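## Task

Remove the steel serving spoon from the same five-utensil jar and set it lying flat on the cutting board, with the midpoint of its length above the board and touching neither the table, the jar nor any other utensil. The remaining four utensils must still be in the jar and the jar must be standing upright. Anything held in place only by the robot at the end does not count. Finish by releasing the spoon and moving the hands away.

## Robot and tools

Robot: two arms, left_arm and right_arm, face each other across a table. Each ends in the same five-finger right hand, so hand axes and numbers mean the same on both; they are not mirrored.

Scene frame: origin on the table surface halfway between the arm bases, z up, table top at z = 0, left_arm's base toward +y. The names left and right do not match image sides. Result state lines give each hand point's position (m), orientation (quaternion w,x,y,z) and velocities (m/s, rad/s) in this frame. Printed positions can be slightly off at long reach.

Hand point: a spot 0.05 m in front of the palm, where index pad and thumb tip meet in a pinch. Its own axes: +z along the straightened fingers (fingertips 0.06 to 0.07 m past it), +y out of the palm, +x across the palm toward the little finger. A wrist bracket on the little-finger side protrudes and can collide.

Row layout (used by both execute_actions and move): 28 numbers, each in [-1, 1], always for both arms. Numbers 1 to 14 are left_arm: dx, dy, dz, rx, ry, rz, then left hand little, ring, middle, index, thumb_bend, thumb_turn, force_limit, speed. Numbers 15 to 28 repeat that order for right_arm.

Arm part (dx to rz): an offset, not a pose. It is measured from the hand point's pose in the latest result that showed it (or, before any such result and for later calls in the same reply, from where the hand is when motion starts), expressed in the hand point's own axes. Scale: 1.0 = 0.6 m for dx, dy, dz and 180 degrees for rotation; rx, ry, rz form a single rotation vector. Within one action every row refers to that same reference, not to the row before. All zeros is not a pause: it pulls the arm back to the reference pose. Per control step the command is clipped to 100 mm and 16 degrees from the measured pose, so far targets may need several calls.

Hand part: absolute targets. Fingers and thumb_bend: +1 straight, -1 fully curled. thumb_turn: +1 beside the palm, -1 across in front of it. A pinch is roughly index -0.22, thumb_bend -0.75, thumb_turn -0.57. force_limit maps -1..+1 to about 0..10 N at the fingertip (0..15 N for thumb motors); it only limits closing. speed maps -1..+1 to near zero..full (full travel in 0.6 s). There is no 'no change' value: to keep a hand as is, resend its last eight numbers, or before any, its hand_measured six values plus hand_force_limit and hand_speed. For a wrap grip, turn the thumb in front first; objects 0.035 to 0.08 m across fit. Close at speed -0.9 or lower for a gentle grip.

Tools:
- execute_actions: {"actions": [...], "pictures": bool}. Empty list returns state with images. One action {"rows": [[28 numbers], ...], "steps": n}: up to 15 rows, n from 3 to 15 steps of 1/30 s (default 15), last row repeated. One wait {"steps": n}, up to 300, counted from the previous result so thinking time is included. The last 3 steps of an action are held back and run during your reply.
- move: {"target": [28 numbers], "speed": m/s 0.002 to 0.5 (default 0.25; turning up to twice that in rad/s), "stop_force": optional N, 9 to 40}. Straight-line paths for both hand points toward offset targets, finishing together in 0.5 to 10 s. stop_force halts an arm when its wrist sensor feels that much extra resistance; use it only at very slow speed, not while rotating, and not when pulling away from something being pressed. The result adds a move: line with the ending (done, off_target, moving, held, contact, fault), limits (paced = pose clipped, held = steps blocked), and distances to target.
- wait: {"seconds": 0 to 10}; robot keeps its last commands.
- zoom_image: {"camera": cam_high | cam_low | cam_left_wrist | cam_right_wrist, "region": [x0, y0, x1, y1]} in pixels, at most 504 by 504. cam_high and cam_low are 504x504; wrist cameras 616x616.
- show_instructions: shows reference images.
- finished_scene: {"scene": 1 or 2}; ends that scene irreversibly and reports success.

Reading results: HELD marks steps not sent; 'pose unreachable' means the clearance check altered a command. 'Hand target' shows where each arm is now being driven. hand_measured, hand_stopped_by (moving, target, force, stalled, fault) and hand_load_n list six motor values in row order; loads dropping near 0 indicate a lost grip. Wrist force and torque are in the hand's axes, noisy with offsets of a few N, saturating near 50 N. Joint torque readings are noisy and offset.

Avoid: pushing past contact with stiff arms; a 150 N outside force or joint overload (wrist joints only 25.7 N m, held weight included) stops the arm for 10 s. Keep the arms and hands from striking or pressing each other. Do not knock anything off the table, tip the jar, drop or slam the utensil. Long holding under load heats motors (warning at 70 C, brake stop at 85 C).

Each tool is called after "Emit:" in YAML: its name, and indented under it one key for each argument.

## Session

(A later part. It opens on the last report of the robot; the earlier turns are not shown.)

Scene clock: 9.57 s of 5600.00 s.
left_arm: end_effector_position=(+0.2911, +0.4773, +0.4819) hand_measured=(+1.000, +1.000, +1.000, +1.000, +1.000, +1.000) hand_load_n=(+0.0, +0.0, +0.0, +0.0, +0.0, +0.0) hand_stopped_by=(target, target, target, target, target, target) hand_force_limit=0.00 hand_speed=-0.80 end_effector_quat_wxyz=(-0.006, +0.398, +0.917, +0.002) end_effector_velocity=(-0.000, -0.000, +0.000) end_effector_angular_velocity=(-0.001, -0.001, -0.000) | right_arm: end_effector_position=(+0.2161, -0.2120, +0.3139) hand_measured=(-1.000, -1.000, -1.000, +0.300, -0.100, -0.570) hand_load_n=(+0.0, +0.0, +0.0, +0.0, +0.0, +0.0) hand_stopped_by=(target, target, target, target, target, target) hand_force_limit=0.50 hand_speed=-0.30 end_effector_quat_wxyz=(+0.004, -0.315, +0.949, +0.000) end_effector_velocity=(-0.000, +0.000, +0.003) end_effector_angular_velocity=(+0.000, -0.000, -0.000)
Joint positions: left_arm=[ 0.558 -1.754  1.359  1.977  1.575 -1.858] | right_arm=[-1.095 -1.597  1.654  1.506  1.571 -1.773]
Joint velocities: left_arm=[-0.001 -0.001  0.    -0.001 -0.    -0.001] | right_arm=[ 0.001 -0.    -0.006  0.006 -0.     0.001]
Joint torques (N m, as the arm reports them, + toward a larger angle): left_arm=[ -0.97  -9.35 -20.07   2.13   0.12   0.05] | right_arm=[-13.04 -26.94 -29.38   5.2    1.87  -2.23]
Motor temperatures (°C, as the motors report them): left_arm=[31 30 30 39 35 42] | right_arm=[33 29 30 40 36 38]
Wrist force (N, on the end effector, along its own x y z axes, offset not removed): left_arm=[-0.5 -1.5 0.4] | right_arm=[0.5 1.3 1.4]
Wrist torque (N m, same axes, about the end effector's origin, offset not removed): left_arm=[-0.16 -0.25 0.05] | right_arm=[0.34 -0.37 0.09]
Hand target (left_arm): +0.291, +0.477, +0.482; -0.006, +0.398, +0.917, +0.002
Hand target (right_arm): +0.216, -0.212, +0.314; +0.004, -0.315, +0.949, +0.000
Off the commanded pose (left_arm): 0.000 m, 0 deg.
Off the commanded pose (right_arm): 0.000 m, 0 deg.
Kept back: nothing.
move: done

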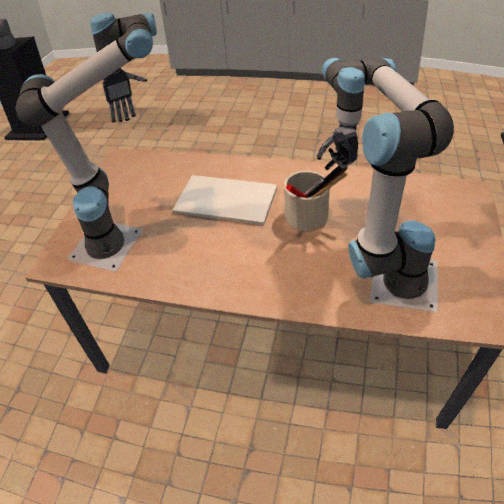

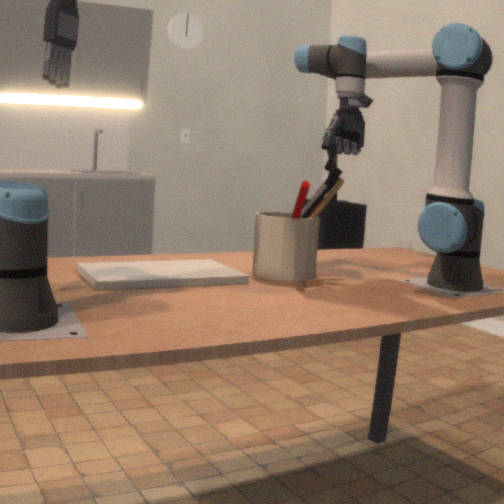

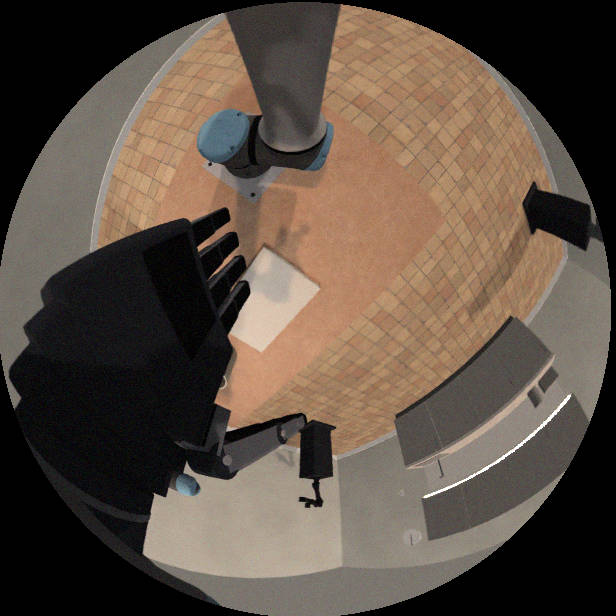

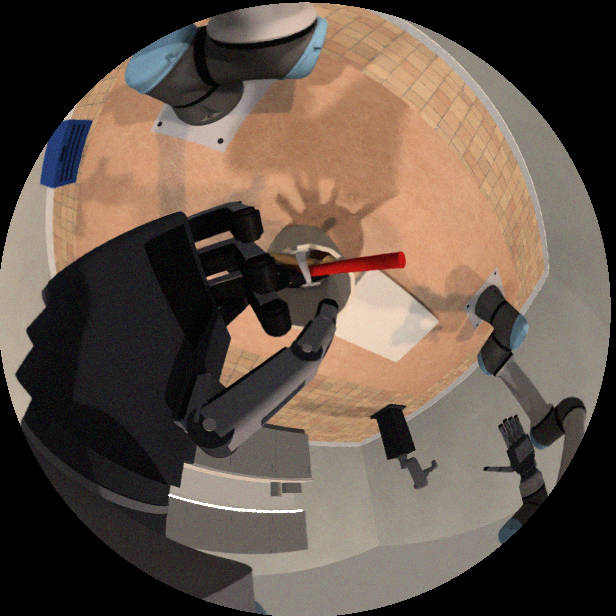

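Emit:
move:
  target: [0,0,0,0,0,0,1,1,1,1,1,1,0,-0.8,-0.047,0.135,-0.01,0.336,0.112,-0.364,-1,-1,-1,0.3,-0.1,-0.57,0.5,-0.3]
  speed: 0.12

Emit:
zoom_image:
  camera: "cam_right_wrist"
  region: [150,150,450,450]

Emit:
zoom_image:
  camera: "cam_high"
  region: [230,90,400,240]

Emit:
zoom_image:
  camera: "cam_low"
  region: [200,80,390,290]

Scene clock: 17.07 s of 5600.00 s.
left_arm: end_effector_position=(+0.2911, +0.4773, +0.4819) hand_measured=(+1.000, +1.000, +1.000, +1.000, +1.000, +1.000) hand_load_n=(+0.0, +0.0, +0.0, +0.0, +0.0, +0.0) hand_stopped_by=(target, target, target, target, target, target) hand_force_limit=0.00 hand_speed=-0.80 end_effector_quat_wxyz=(-0.006, +0.398, +0.917, +0.002) end_effector_velocity=(-0.000, +0.000, -0.000) end_effector_angular_velocity=(+0.001, +0.001, +0.001) | right_arm: end_effector_position=(+0.1967, -0.1502, +0.3190) hand_measured=(-1.000, -1.000, -1.000, +0.300, -0.100, -0.570) hand_load_n=(+0.0, +0.0, +0.0, +0.0, +0.0, +0.0) hand_stopped_by=(target, target, target, target, target, target) hand_force_limit=0.50 hand_speed=-0.30 end_effector_quat_wxyz=(+0.004, -0.643, +0.657, -0.394) end_effector_velocity=(-0.000, -0.000, +0.000) end_effector_angular_velocity=(-0.001, +0.001, +0.002)
Joint positions: left_arm=[ 0.558 -1.754  1.359  1.977  1.575 -1.858] | right_arm=[-0.417 -1.151  1.264  1.788  2.326 -1.871]
Joint velocities: left_arm=[ 0.  0.  0.  0.  0. -0.] | right_arm=[ 0.001 -0.     0.     0.    -0.    -0.001]
Joint torques (N m, as the arm reports them, + toward a larger angle): left_arm=[ -0.84  -9.06 -19.78   2.05   0.1    0.16] | right_arm=[-12.78 -45.15  -7.69   0.45  -0.61   1.84]
Motor temperatures (°C, as the motors report them): left_arm=[31 30 30 39 35 42] | right_arm=[33 29 30 40 36 38]
Wrist force (N, on the end effector, along its own x y z axes, offset not removed): left_arm=[0.5 0.2 1.1] | right_arm=[0.2 1.0 1.7]
Wrist torque (N m, same axes, about the end effector's origin, offset not removed): left_arm=[-0.03 -0.36 0.18] | right_arm=[0.19 -0.18 0.06]
Hand target (left_arm): +0.291, +0.477, +0.482; -0.006, +0.398, +0.917, +0.002
Hand target (right_arm): +0.197, -0.150, +0.319; -0.004, +0.643, -0.657, +0.394
Off the commanded pose (left_arm): 0.000 m, 0 deg.
Off the commanded pose (right_arm): 0.021 m, 23 deg; orientation clipped at the last step of the last action.
Kept back: nothing.
move: held (right_arm); limits=paced,held; held on 51 of 207 steps (right_arm), including the last (right_arm)
pose unreachable (right arm): on one or more control steps of this call this arm could not follow its commanded pose, so it was not sent that pose on those steps. On the call's last step it was still not sent that pose. It may still have moved: this result reports where it is.
cause: the commanded pose would bring two parts of the arm too close to each other (joints 4 (wrist 1) to 6 (wrist 3) lie between them).

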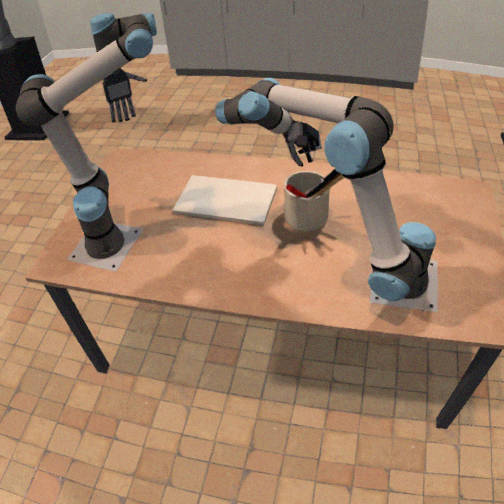

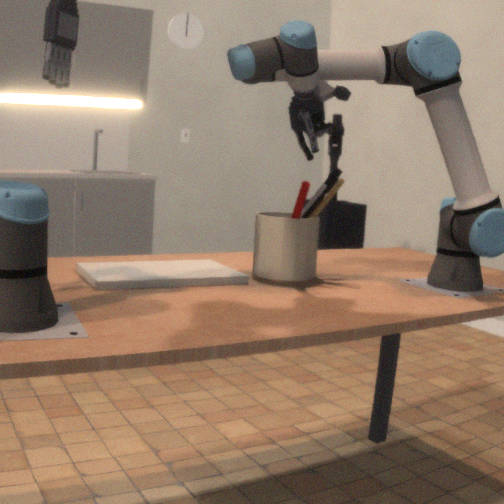

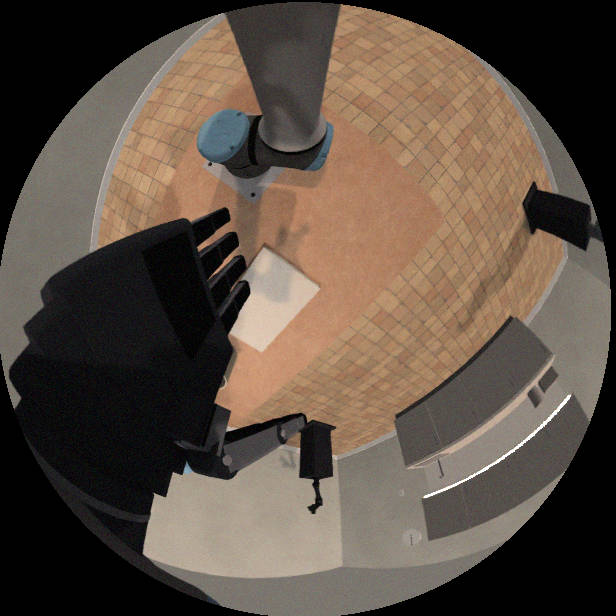

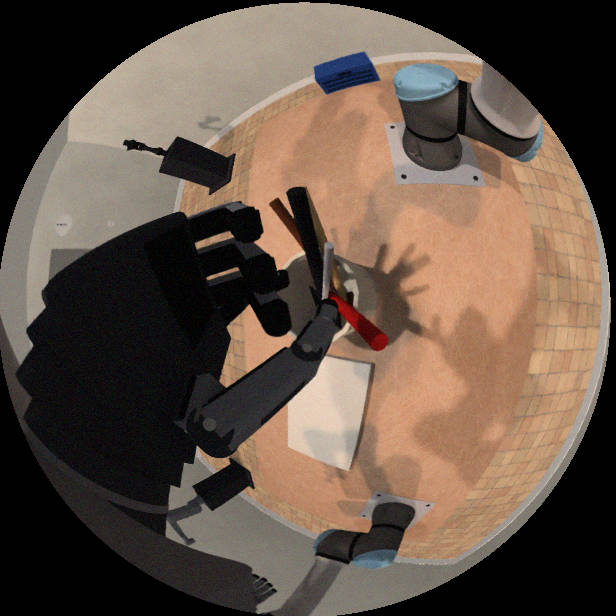

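Region (150, 150, 450, 450) of cam_right_wrist's 616x616 image, scaled by 1.680, with more detail than that image has.

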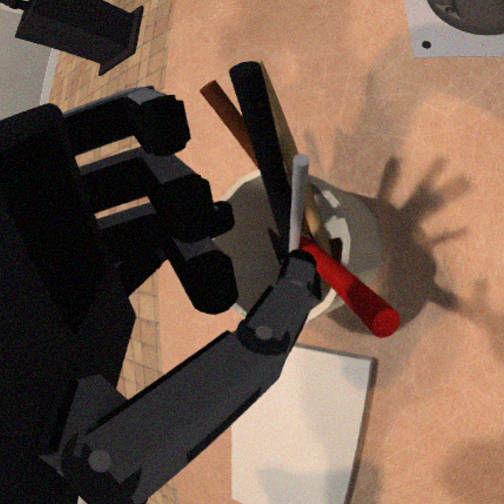

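Region (230, 90, 400, 240) of cam_high's 504x504 image, scaled by 2.965, with more detail than that image has; it fills the top 445 rows of this view, and the rest is white.

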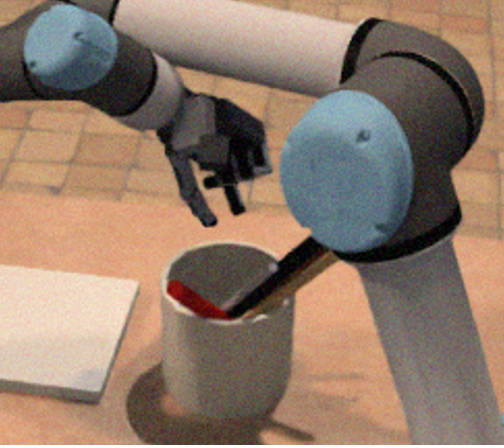

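Region (200, 80, 390, 290) of cam_low's 504x504 image, scaled by 2.400, with more detail than that image has; it fills the left 456 columns of this view, and the rest is white.

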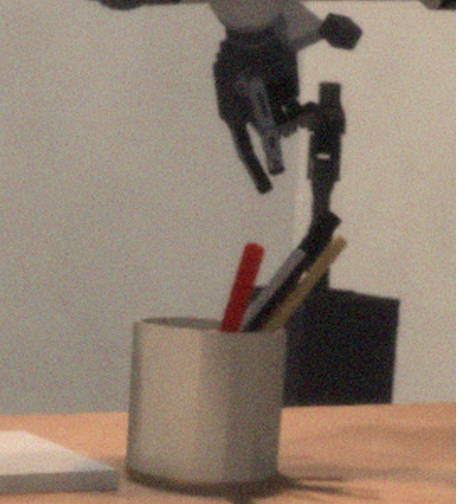

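Emit:
move:
  target: [0,0,0,0,0,0,1,1,1,1,1,1,0,-0.8,0.03,0,0.08,0,0,0,-1,-1,-1,0.3,-0.1,-0.57,0.5,-0.3]
  speed: 0.05

Emit:
zoom_image:
  camera: "cam_right_wrist"
  region: [150,150,450,450]

Emit:
zoom_image:
  camera: "cam_high"
  region: [230,90,400,240]

Emit:
zoom_image:
  camera: "cam_low"
  region: [200,80,390,290]

Scene clock: 18.80 s of 5600.00 s.
left_arm: end_effector_position=(+0.2911, +0.4773, +0.4819) hand_measured=(+1.000, +1.000, +1.000, +1.000, +1.000, +1.000) hand_load_n=(+0.0, +0.0, +0.0, +0.0, +0.0, +0.0) hand_stopped_by=(target, target, target, target, target, target) hand_force_limit=0.00 hand_speed=-0.80 end_effector_quat_wxyz=(-0.006, +0.398, +0.917, +0.002) end_effector_velocity=(+0.000, +0.000, -0.000) end_effector_angular_velocity=(+0.003, +0.001, +0.002) | right_arm: end_effector_position=(+0.2180, -0.1899, +0.2951) hand_measured=(-1.000, -1.000, -1.000, +0.300, -0.100, -0.570) hand_load_n=(+0.0, +0.0, +0.0, +0.0, +0.0, +0.0) hand_stopped_by=(target, target, target, target, target, target) hand_force_limit=0.50 hand_speed=-0.30 end_effector_quat_wxyz=(+0.004, -0.643, +0.657, -0.394) end_effector_velocity=(+0.001, -0.002, -0.001) end_effector_angular_velocity=(+0.001, +0.000, +0.001)
Joint positions: left_arm=[ 0.558 -1.754  1.359  1.977  1.575 -1.858] | right_arm=[-0.5   -1.225  1.412  1.638  2.35  -1.981]
Joint velocities: left_arm=[ 0.001  0.002  0.001  0.001 -0.    -0.001] | right_arm=[-0.004 -0.004  0.007 -0.009  0.001 -0.007]
Joint torques (N m, as the arm reports them, + toward a larger angle): left_arm=[ -0.86  -8.85 -19.72   2.01   0.01   0.05] | right_arm=[-11.98 -40.16  -9.52   0.56   3.12  -2.39]
Motor temperatures (°C, as the motors report them): left_arm=[31 30 30 39 35 42] | right_arm=[33 29 30 40 36 38]
Wrist force (N, on the end effector, along its own x y z axes, offset not removed): left_arm=[0.2 -0.9 1.6] | right_arm=[2.2 1.3 1.9]
Wrist torque (N m, same axes, about the end effector's origin, offset not removed): left_arm=[-0.13 -0.26 0.10] | right_arm=[0.22 -0.46 0.11]
Hand target (left_arm): +0.291, +0.477, +0.482; -0.006, +0.398, +0.917, +0.002
Hand target (right_arm): +0.218, -0.190, +0.295; -0.004, +0.643, -0.657, +0.394
Off the commanded pose (left_arm): 0.000 m, 0 deg.
Off the commanded pose (right_arm): 0.000 m, 0 deg.
Kept back: nothing.
move: done

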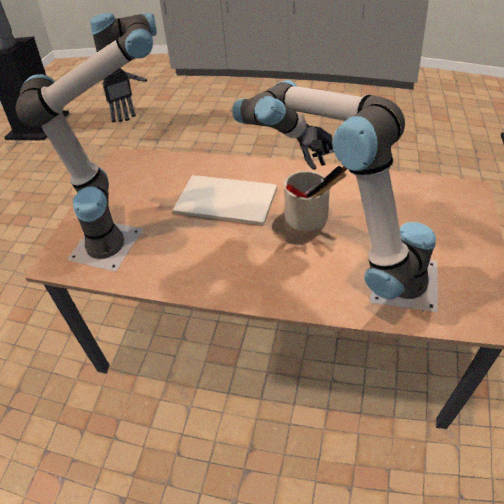

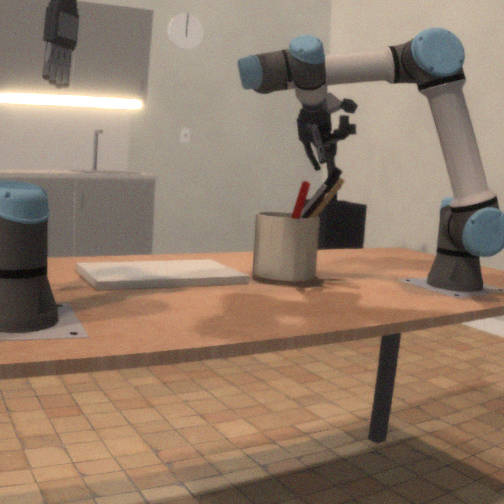

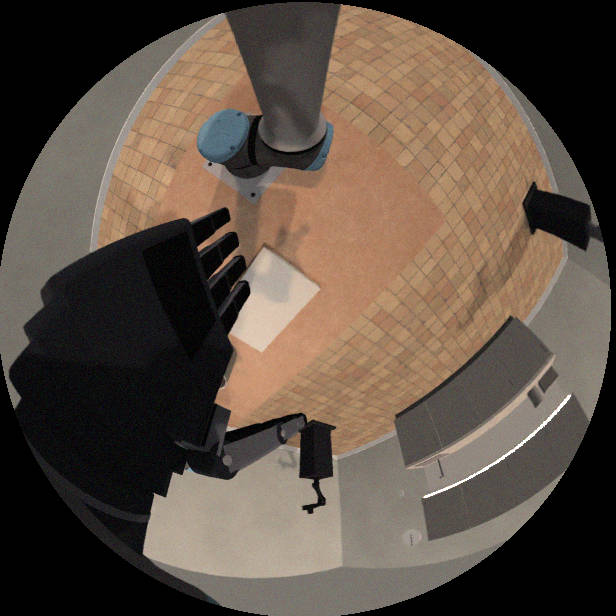

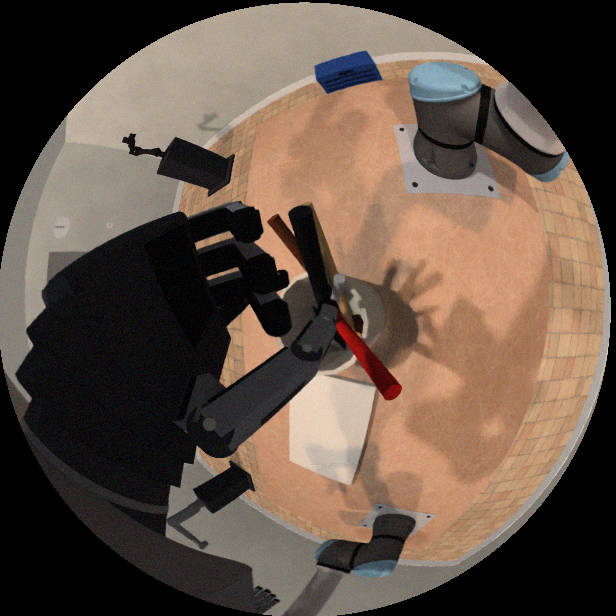

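Region (150, 150, 450, 450) of cam_right_wrist's 616x616 image, scaled by 1.680, with more detail than that image has.

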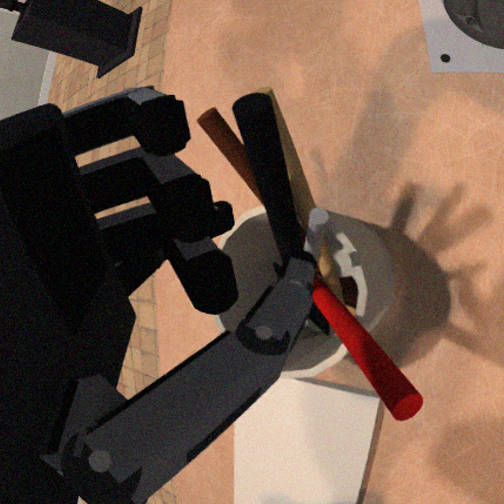

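Region (230, 90, 400, 240) of cam_high's 504x504 image, scaled by 2.965, with more detail than that image has; it fills the top 445 rows of this view, and the rest is white.

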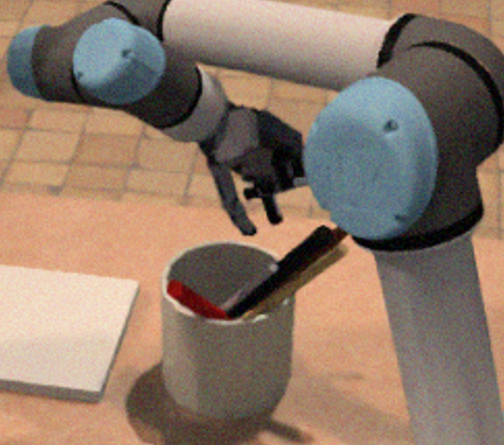

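Region (200, 80, 390, 290) of cam_low's 504x504 image, scaled by 2.400, with more detail than that image has; it fills the left 456 columns of this view, and the rest is white.

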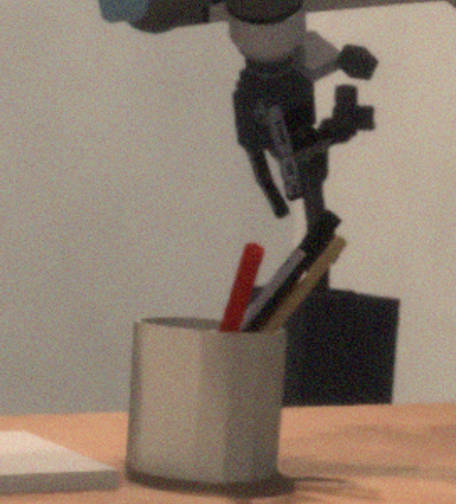

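Emit:
move:
  target: [0,0,0,0,0,0,1,1,1,1,1,1,0,-0.8,0,0.085,0,0,0,0,-1,-1,-1,0.3,-0.1,-0.57,0.5,-0.3]
  speed: 0.04

Emit:
zoom_image:
  camera: "cam_right_wrist"
  region: [150,150,450,450]

Emit:
zoom_image:
  camera: "cam_high"
  region: [230,90,400,240]

Emit:
zoom_image:
  camera: "cam_low"
  region: [200,80,390,290]

Emit:
zoom_image:
  camera: "cam_left_wrist"
  region: [200,300,350,450]

Scene clock: 20.73 s of 5600.00 s.
left_arm: end_effector_position=(+0.2911, +0.4773, +0.4819) hand_measured=(+1.000, +1.000, +1.000, +1.000, +1.000, +1.000) hand_load_n=(+0.0, +0.0, +0.0, +0.0, +0.0, +0.0) hand_stopped_by=(target, target, target, target, target, target) hand_force_limit=0.00 hand_speed=-0.80 end_effector_quat_wxyz=(-0.006, +0.398, +0.917, +0.002) end_effector_velocity=(+0.000, +0.000, -0.000) end_effector_angular_velocity=(-0.000, -0.000, +0.001) | right_arm: end_effector_position=(+0.1753, -0.1969, +0.2686) hand_measured=(-1.000, -1.000, -1.000, +0.300, -0.100, -0.570) hand_load_n=(+0.0, +0.0, +0.0, +0.0, +0.0, +0.0) hand_stopped_by=(target, target, target, target, target, target) hand_force_limit=0.50 hand_speed=-0.30 end_effector_quat_wxyz=(+0.004, -0.643, +0.657, -0.394) end_effector_velocity=(-0.002, -0.000, -0.001) end_effector_angular_velocity=(-0.000, +0.000, +0.000)
Joint positions: left_arm=[ 0.558 -1.754  1.359  1.977  1.575 -1.858] | right_arm=[-0.42  -1.248  1.531  1.616  2.327 -1.875]
Joint velocities: left_arm=[ 0.001  0.     0.    -0.    -0.     0.   ] | right_arm=[ 0.004 -0.     0.005 -0.001 -0.001  0.005]
Joint torques (N m, as the arm reports them, + toward a larger angle): left_arm=[ -0.58  -8.96 -19.87   2.1    0.03   0.21] | right_arm=[ 15.02 -39.17  -7.4    0.76  -0.46   2.33]
Motor temperatures (°C, as the motors report them): left_arm=[31 30 30 39 35 42] | right_arm=[33 29 30 40 36 38]
Wrist force (N, on the end effector, along its own x y z axes, offset not removed): left_arm=[-0.2 -0.6 0.9] | right_arm=[2.5 3.2 0.1]
Wrist torque (N m, same axes, about the end effector's origin, offset not removed): left_arm=[-0.15 -0.29 0.02] | right_arm=[0.59 -0.64 0.19]
Hand target (left_arm): +0.291, +0.477, +0.482; -0.006, +0.398, +0.917, +0.002
Hand target (right_arm): +0.175, -0.197, +0.268; -0.004, +0.643, -0.657, +0.394
Off the commanded pose (left_arm): 0.000 m, 0 deg.
Off the commanded pose (right_arm): 0.000 m, 0 deg.
Kept back: nothing.
move: done

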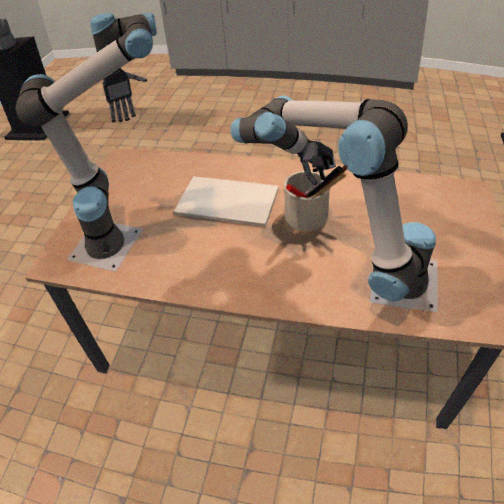

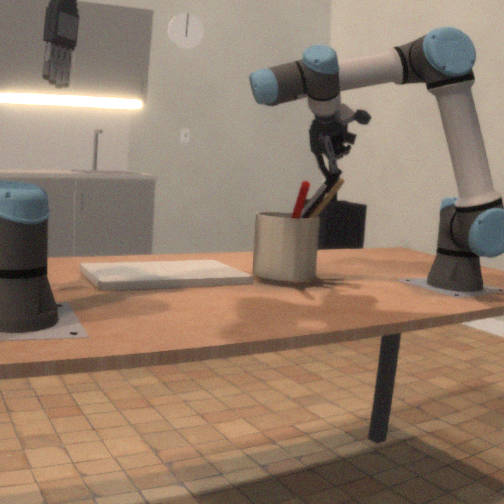

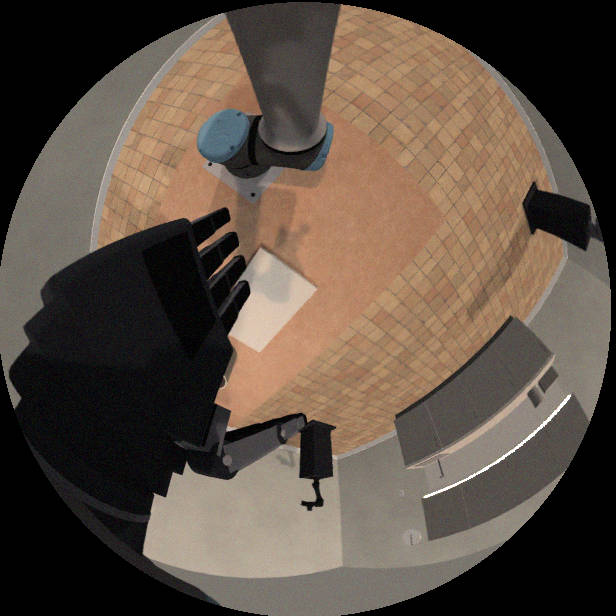

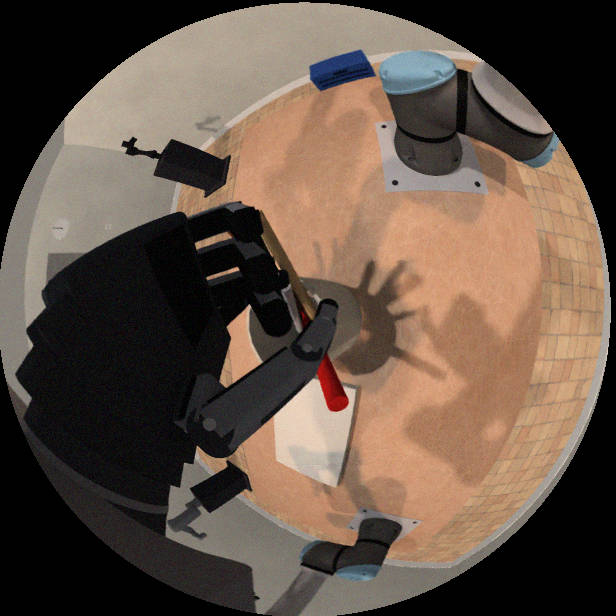

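Region (150, 150, 450, 450) of cam_right_wrist's 616x616 image, scaled by 1.680, with more detail than that image has.

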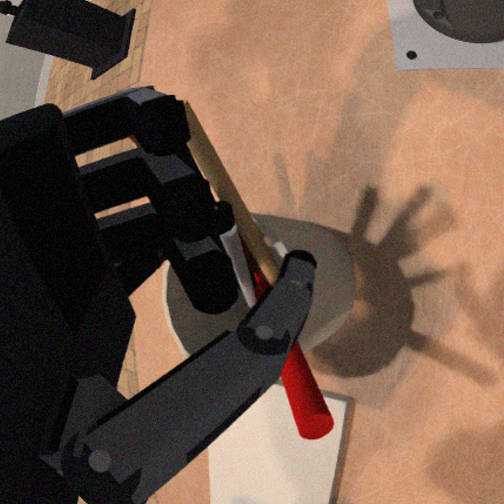

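Region (230, 90, 400, 240) of cam_high's 504x504 image, scaled by 2.965, with more detail than that image has; it fills the top 445 rows of this view, and the rest is white.

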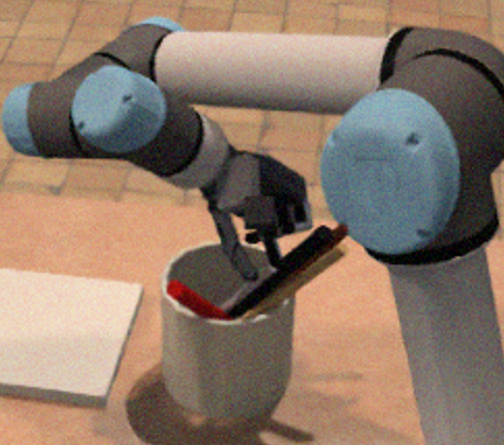

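Region (200, 80, 390, 290) of cam_low's 504x504 image, scaled by 2.400, with more detail than that image has; it fills the left 456 columns of this view, and the rest is white.

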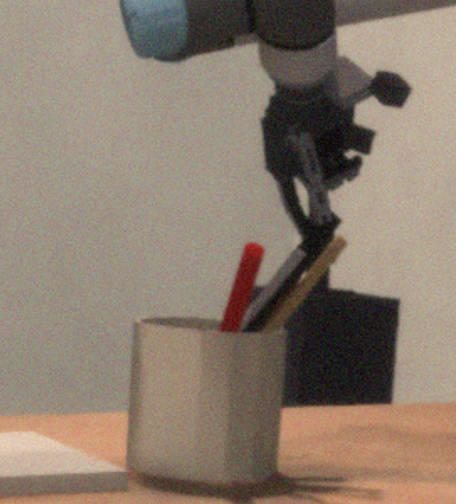

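Region (200, 300, 350, 450) of cam_left_wrist's 616x616 image, scaled by 3.360, with more detail than that image has.

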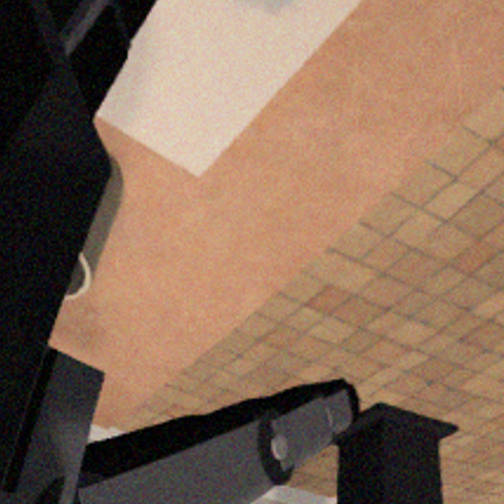

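Emit:
move:
  target: [0,0,0,0,0,0,1,1,1,1,1,1,0,-0.8,-0.05,0,0.05,0,0,0,-1,-1,-1,0.3,-0.1,-0.57,0.5,-0.3]
  speed: 0.025

Emit:
zoom_image:
  camera: "cam_right_wrist"
  region: [150,150,450,450]

Emit:
zoom_image:
  camera: "cam_high"
  region: [230,90,400,240]

Emit:
zoom_image:
  camera: "cam_low"
  region: [200,80,390,290]

Scene clock: 23.30 s of 5600.00 s.
left_arm: end_effector_position=(+0.2911, +0.4773, +0.4819) hand_measured=(+1.000, +1.000, +1.000, +1.000, +1.000, +1.000) hand_load_n=(+0.0, +0.0, +0.0, +0.0, +0.0, +0.0) hand_stopped_by=(target, target, target, target, target, target) hand_force_limit=0.00 hand_speed=-0.80 end_effector_quat_wxyz=(-0.006, +0.398, +0.917, +0.002) end_effector_velocity=(+0.000, -0.000, -0.000) end_effector_angular_velocity=(+0.000, +0.000, -0.000) | right_arm: end_effector_position=(+0.1958, -0.1869, +0.2329) hand_measured=(-1.000, -1.000, -1.000, -0.508, -0.100, -0.570) hand_load_n=(+0.0, +0.0, +0.0, -20.5, +0.0, +0.0) hand_stopped_by=(target, target, target, target, target, target) hand_force_limit=0.50 hand_speed=-0.30 end_effector_quat_wxyz=(+0.004, -0.643, +0.657, -0.394) end_effector_velocity=(+0.000, +0.000, -0.000) end_effector_angular_velocity=(+0.001, -0.003, +0.001)
Joint positions: left_arm=[ 0.558 -1.754  1.359  1.977  1.575 -1.858] | right_arm=[-0.452 -1.19   1.54   1.521  2.336 -1.917]
Joint velocities: left_arm=[ 0.     0.001 -0.     0.     0.     0.   ] | right_arm=[ 0.001  0.    -0.    -0.001  0.002  0.001]
Joint torques (N m, as the arm reports them, + toward a larger angle): left_arm=[ -1.08  -9.31 -19.92   2.1    0.12   0.15] | right_arm=[-17.44  -5.7   -5.98 -10.55   1.24  -0.53]
Motor temperatures (°C, as the motors report them): left_arm=[31 30 30 39 35 42] | right_arm=[33 29 30 40 36 38]
Wrist force (N, on the end effector, along its own x y z axes, offset not removed): left_arm=[0.3 -2.0 1.6] | right_arm=[37.4 0.5 -26.8]
Wrist torque (N m, same axes, about the end effector's origin, offset not removed): left_arm=[-0.30 -0.34 0.05] | right_arm=[0.50 -0.66 0.42]
Hand target (left_arm): +0.291, +0.477, +0.482; -0.006, +0.398, +0.917, +0.002
Hand target (right_arm): +0.196, -0.187, +0.233; -0.004, +0.643, -0.657, +0.394
Off the commanded pose (left_arm): 0.000 m, 0 deg.
Off the commanded pose (right_arm): 0.000 m, 0 deg.
Kept back: nothing.
move: done

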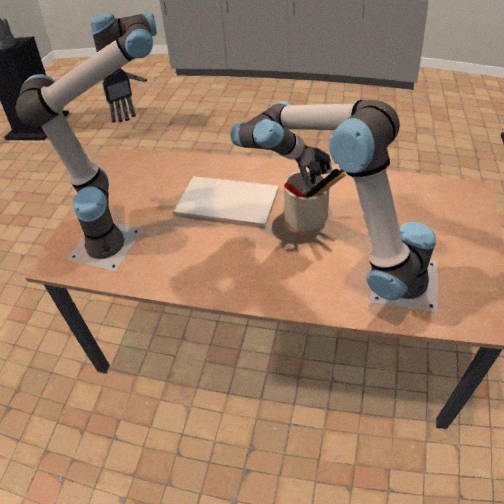

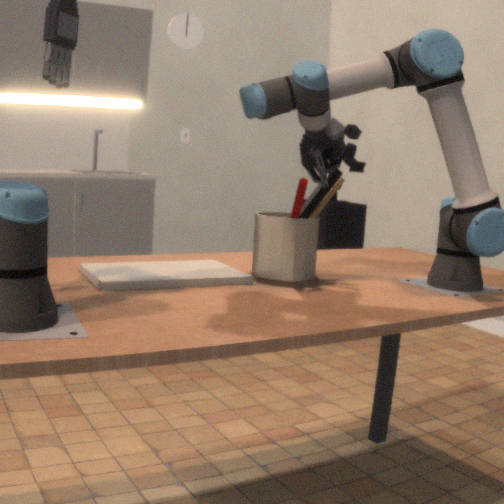

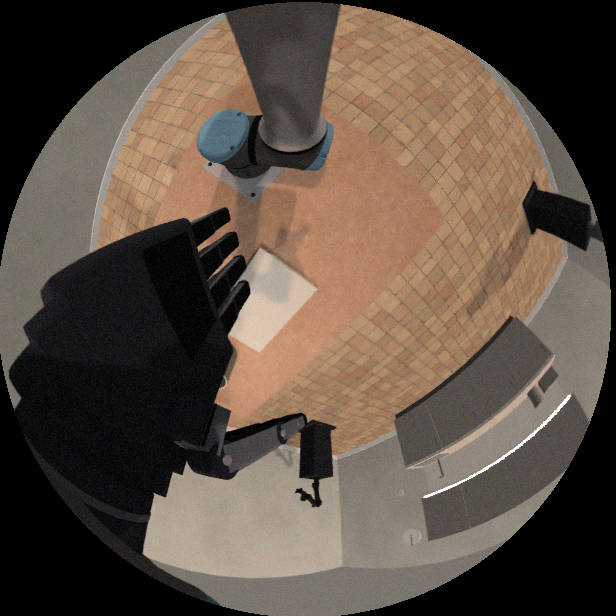

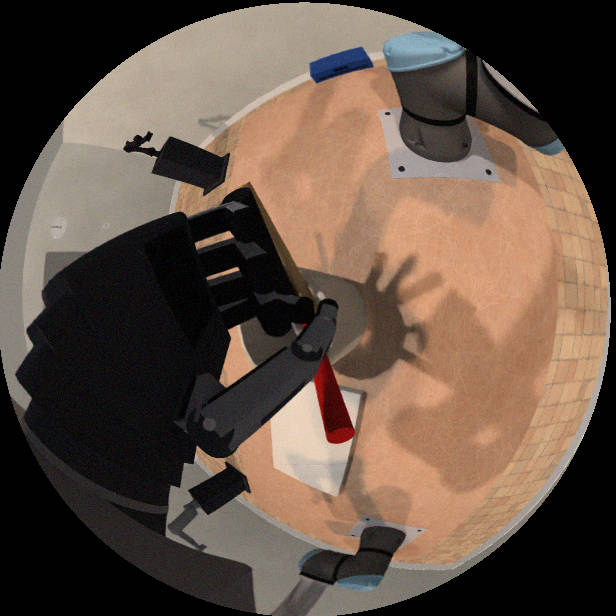

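Region (150, 150, 450, 450) of cam_right_wrist's 616x616 image, scaled by 1.680, with more detail than that image has.

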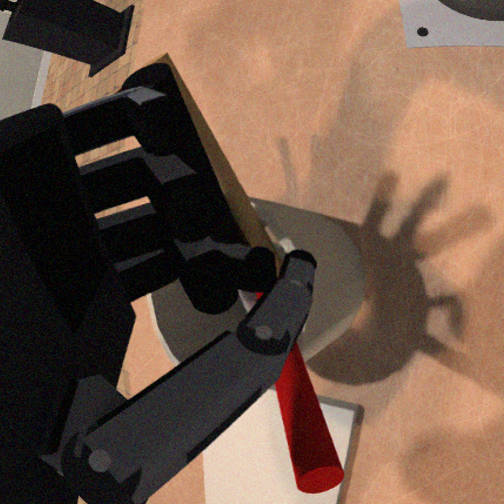

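Region (230, 90, 400, 240) of cam_high's 504x504 image, scaled by 2.965, with more detail than that image has; it fills the top 445 rows of this view, and the rest is white.

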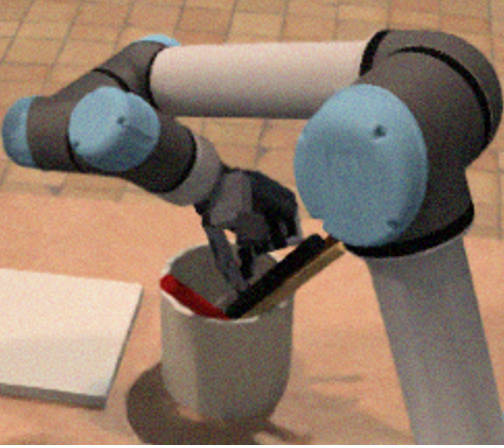

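Region (200, 80, 390, 290) of cam_low's 504x504 image, scaled by 2.400, with more detail than that image has; it fills the left 456 columns of this view, and the rest is white.

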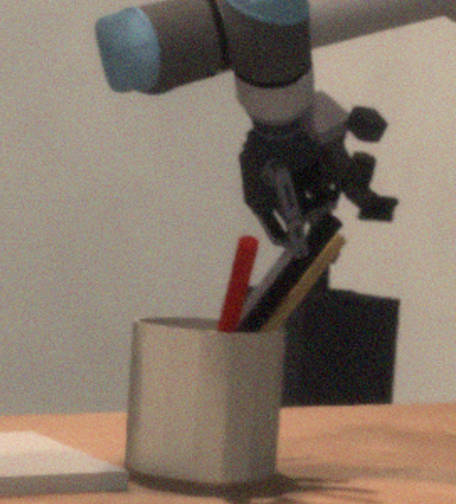

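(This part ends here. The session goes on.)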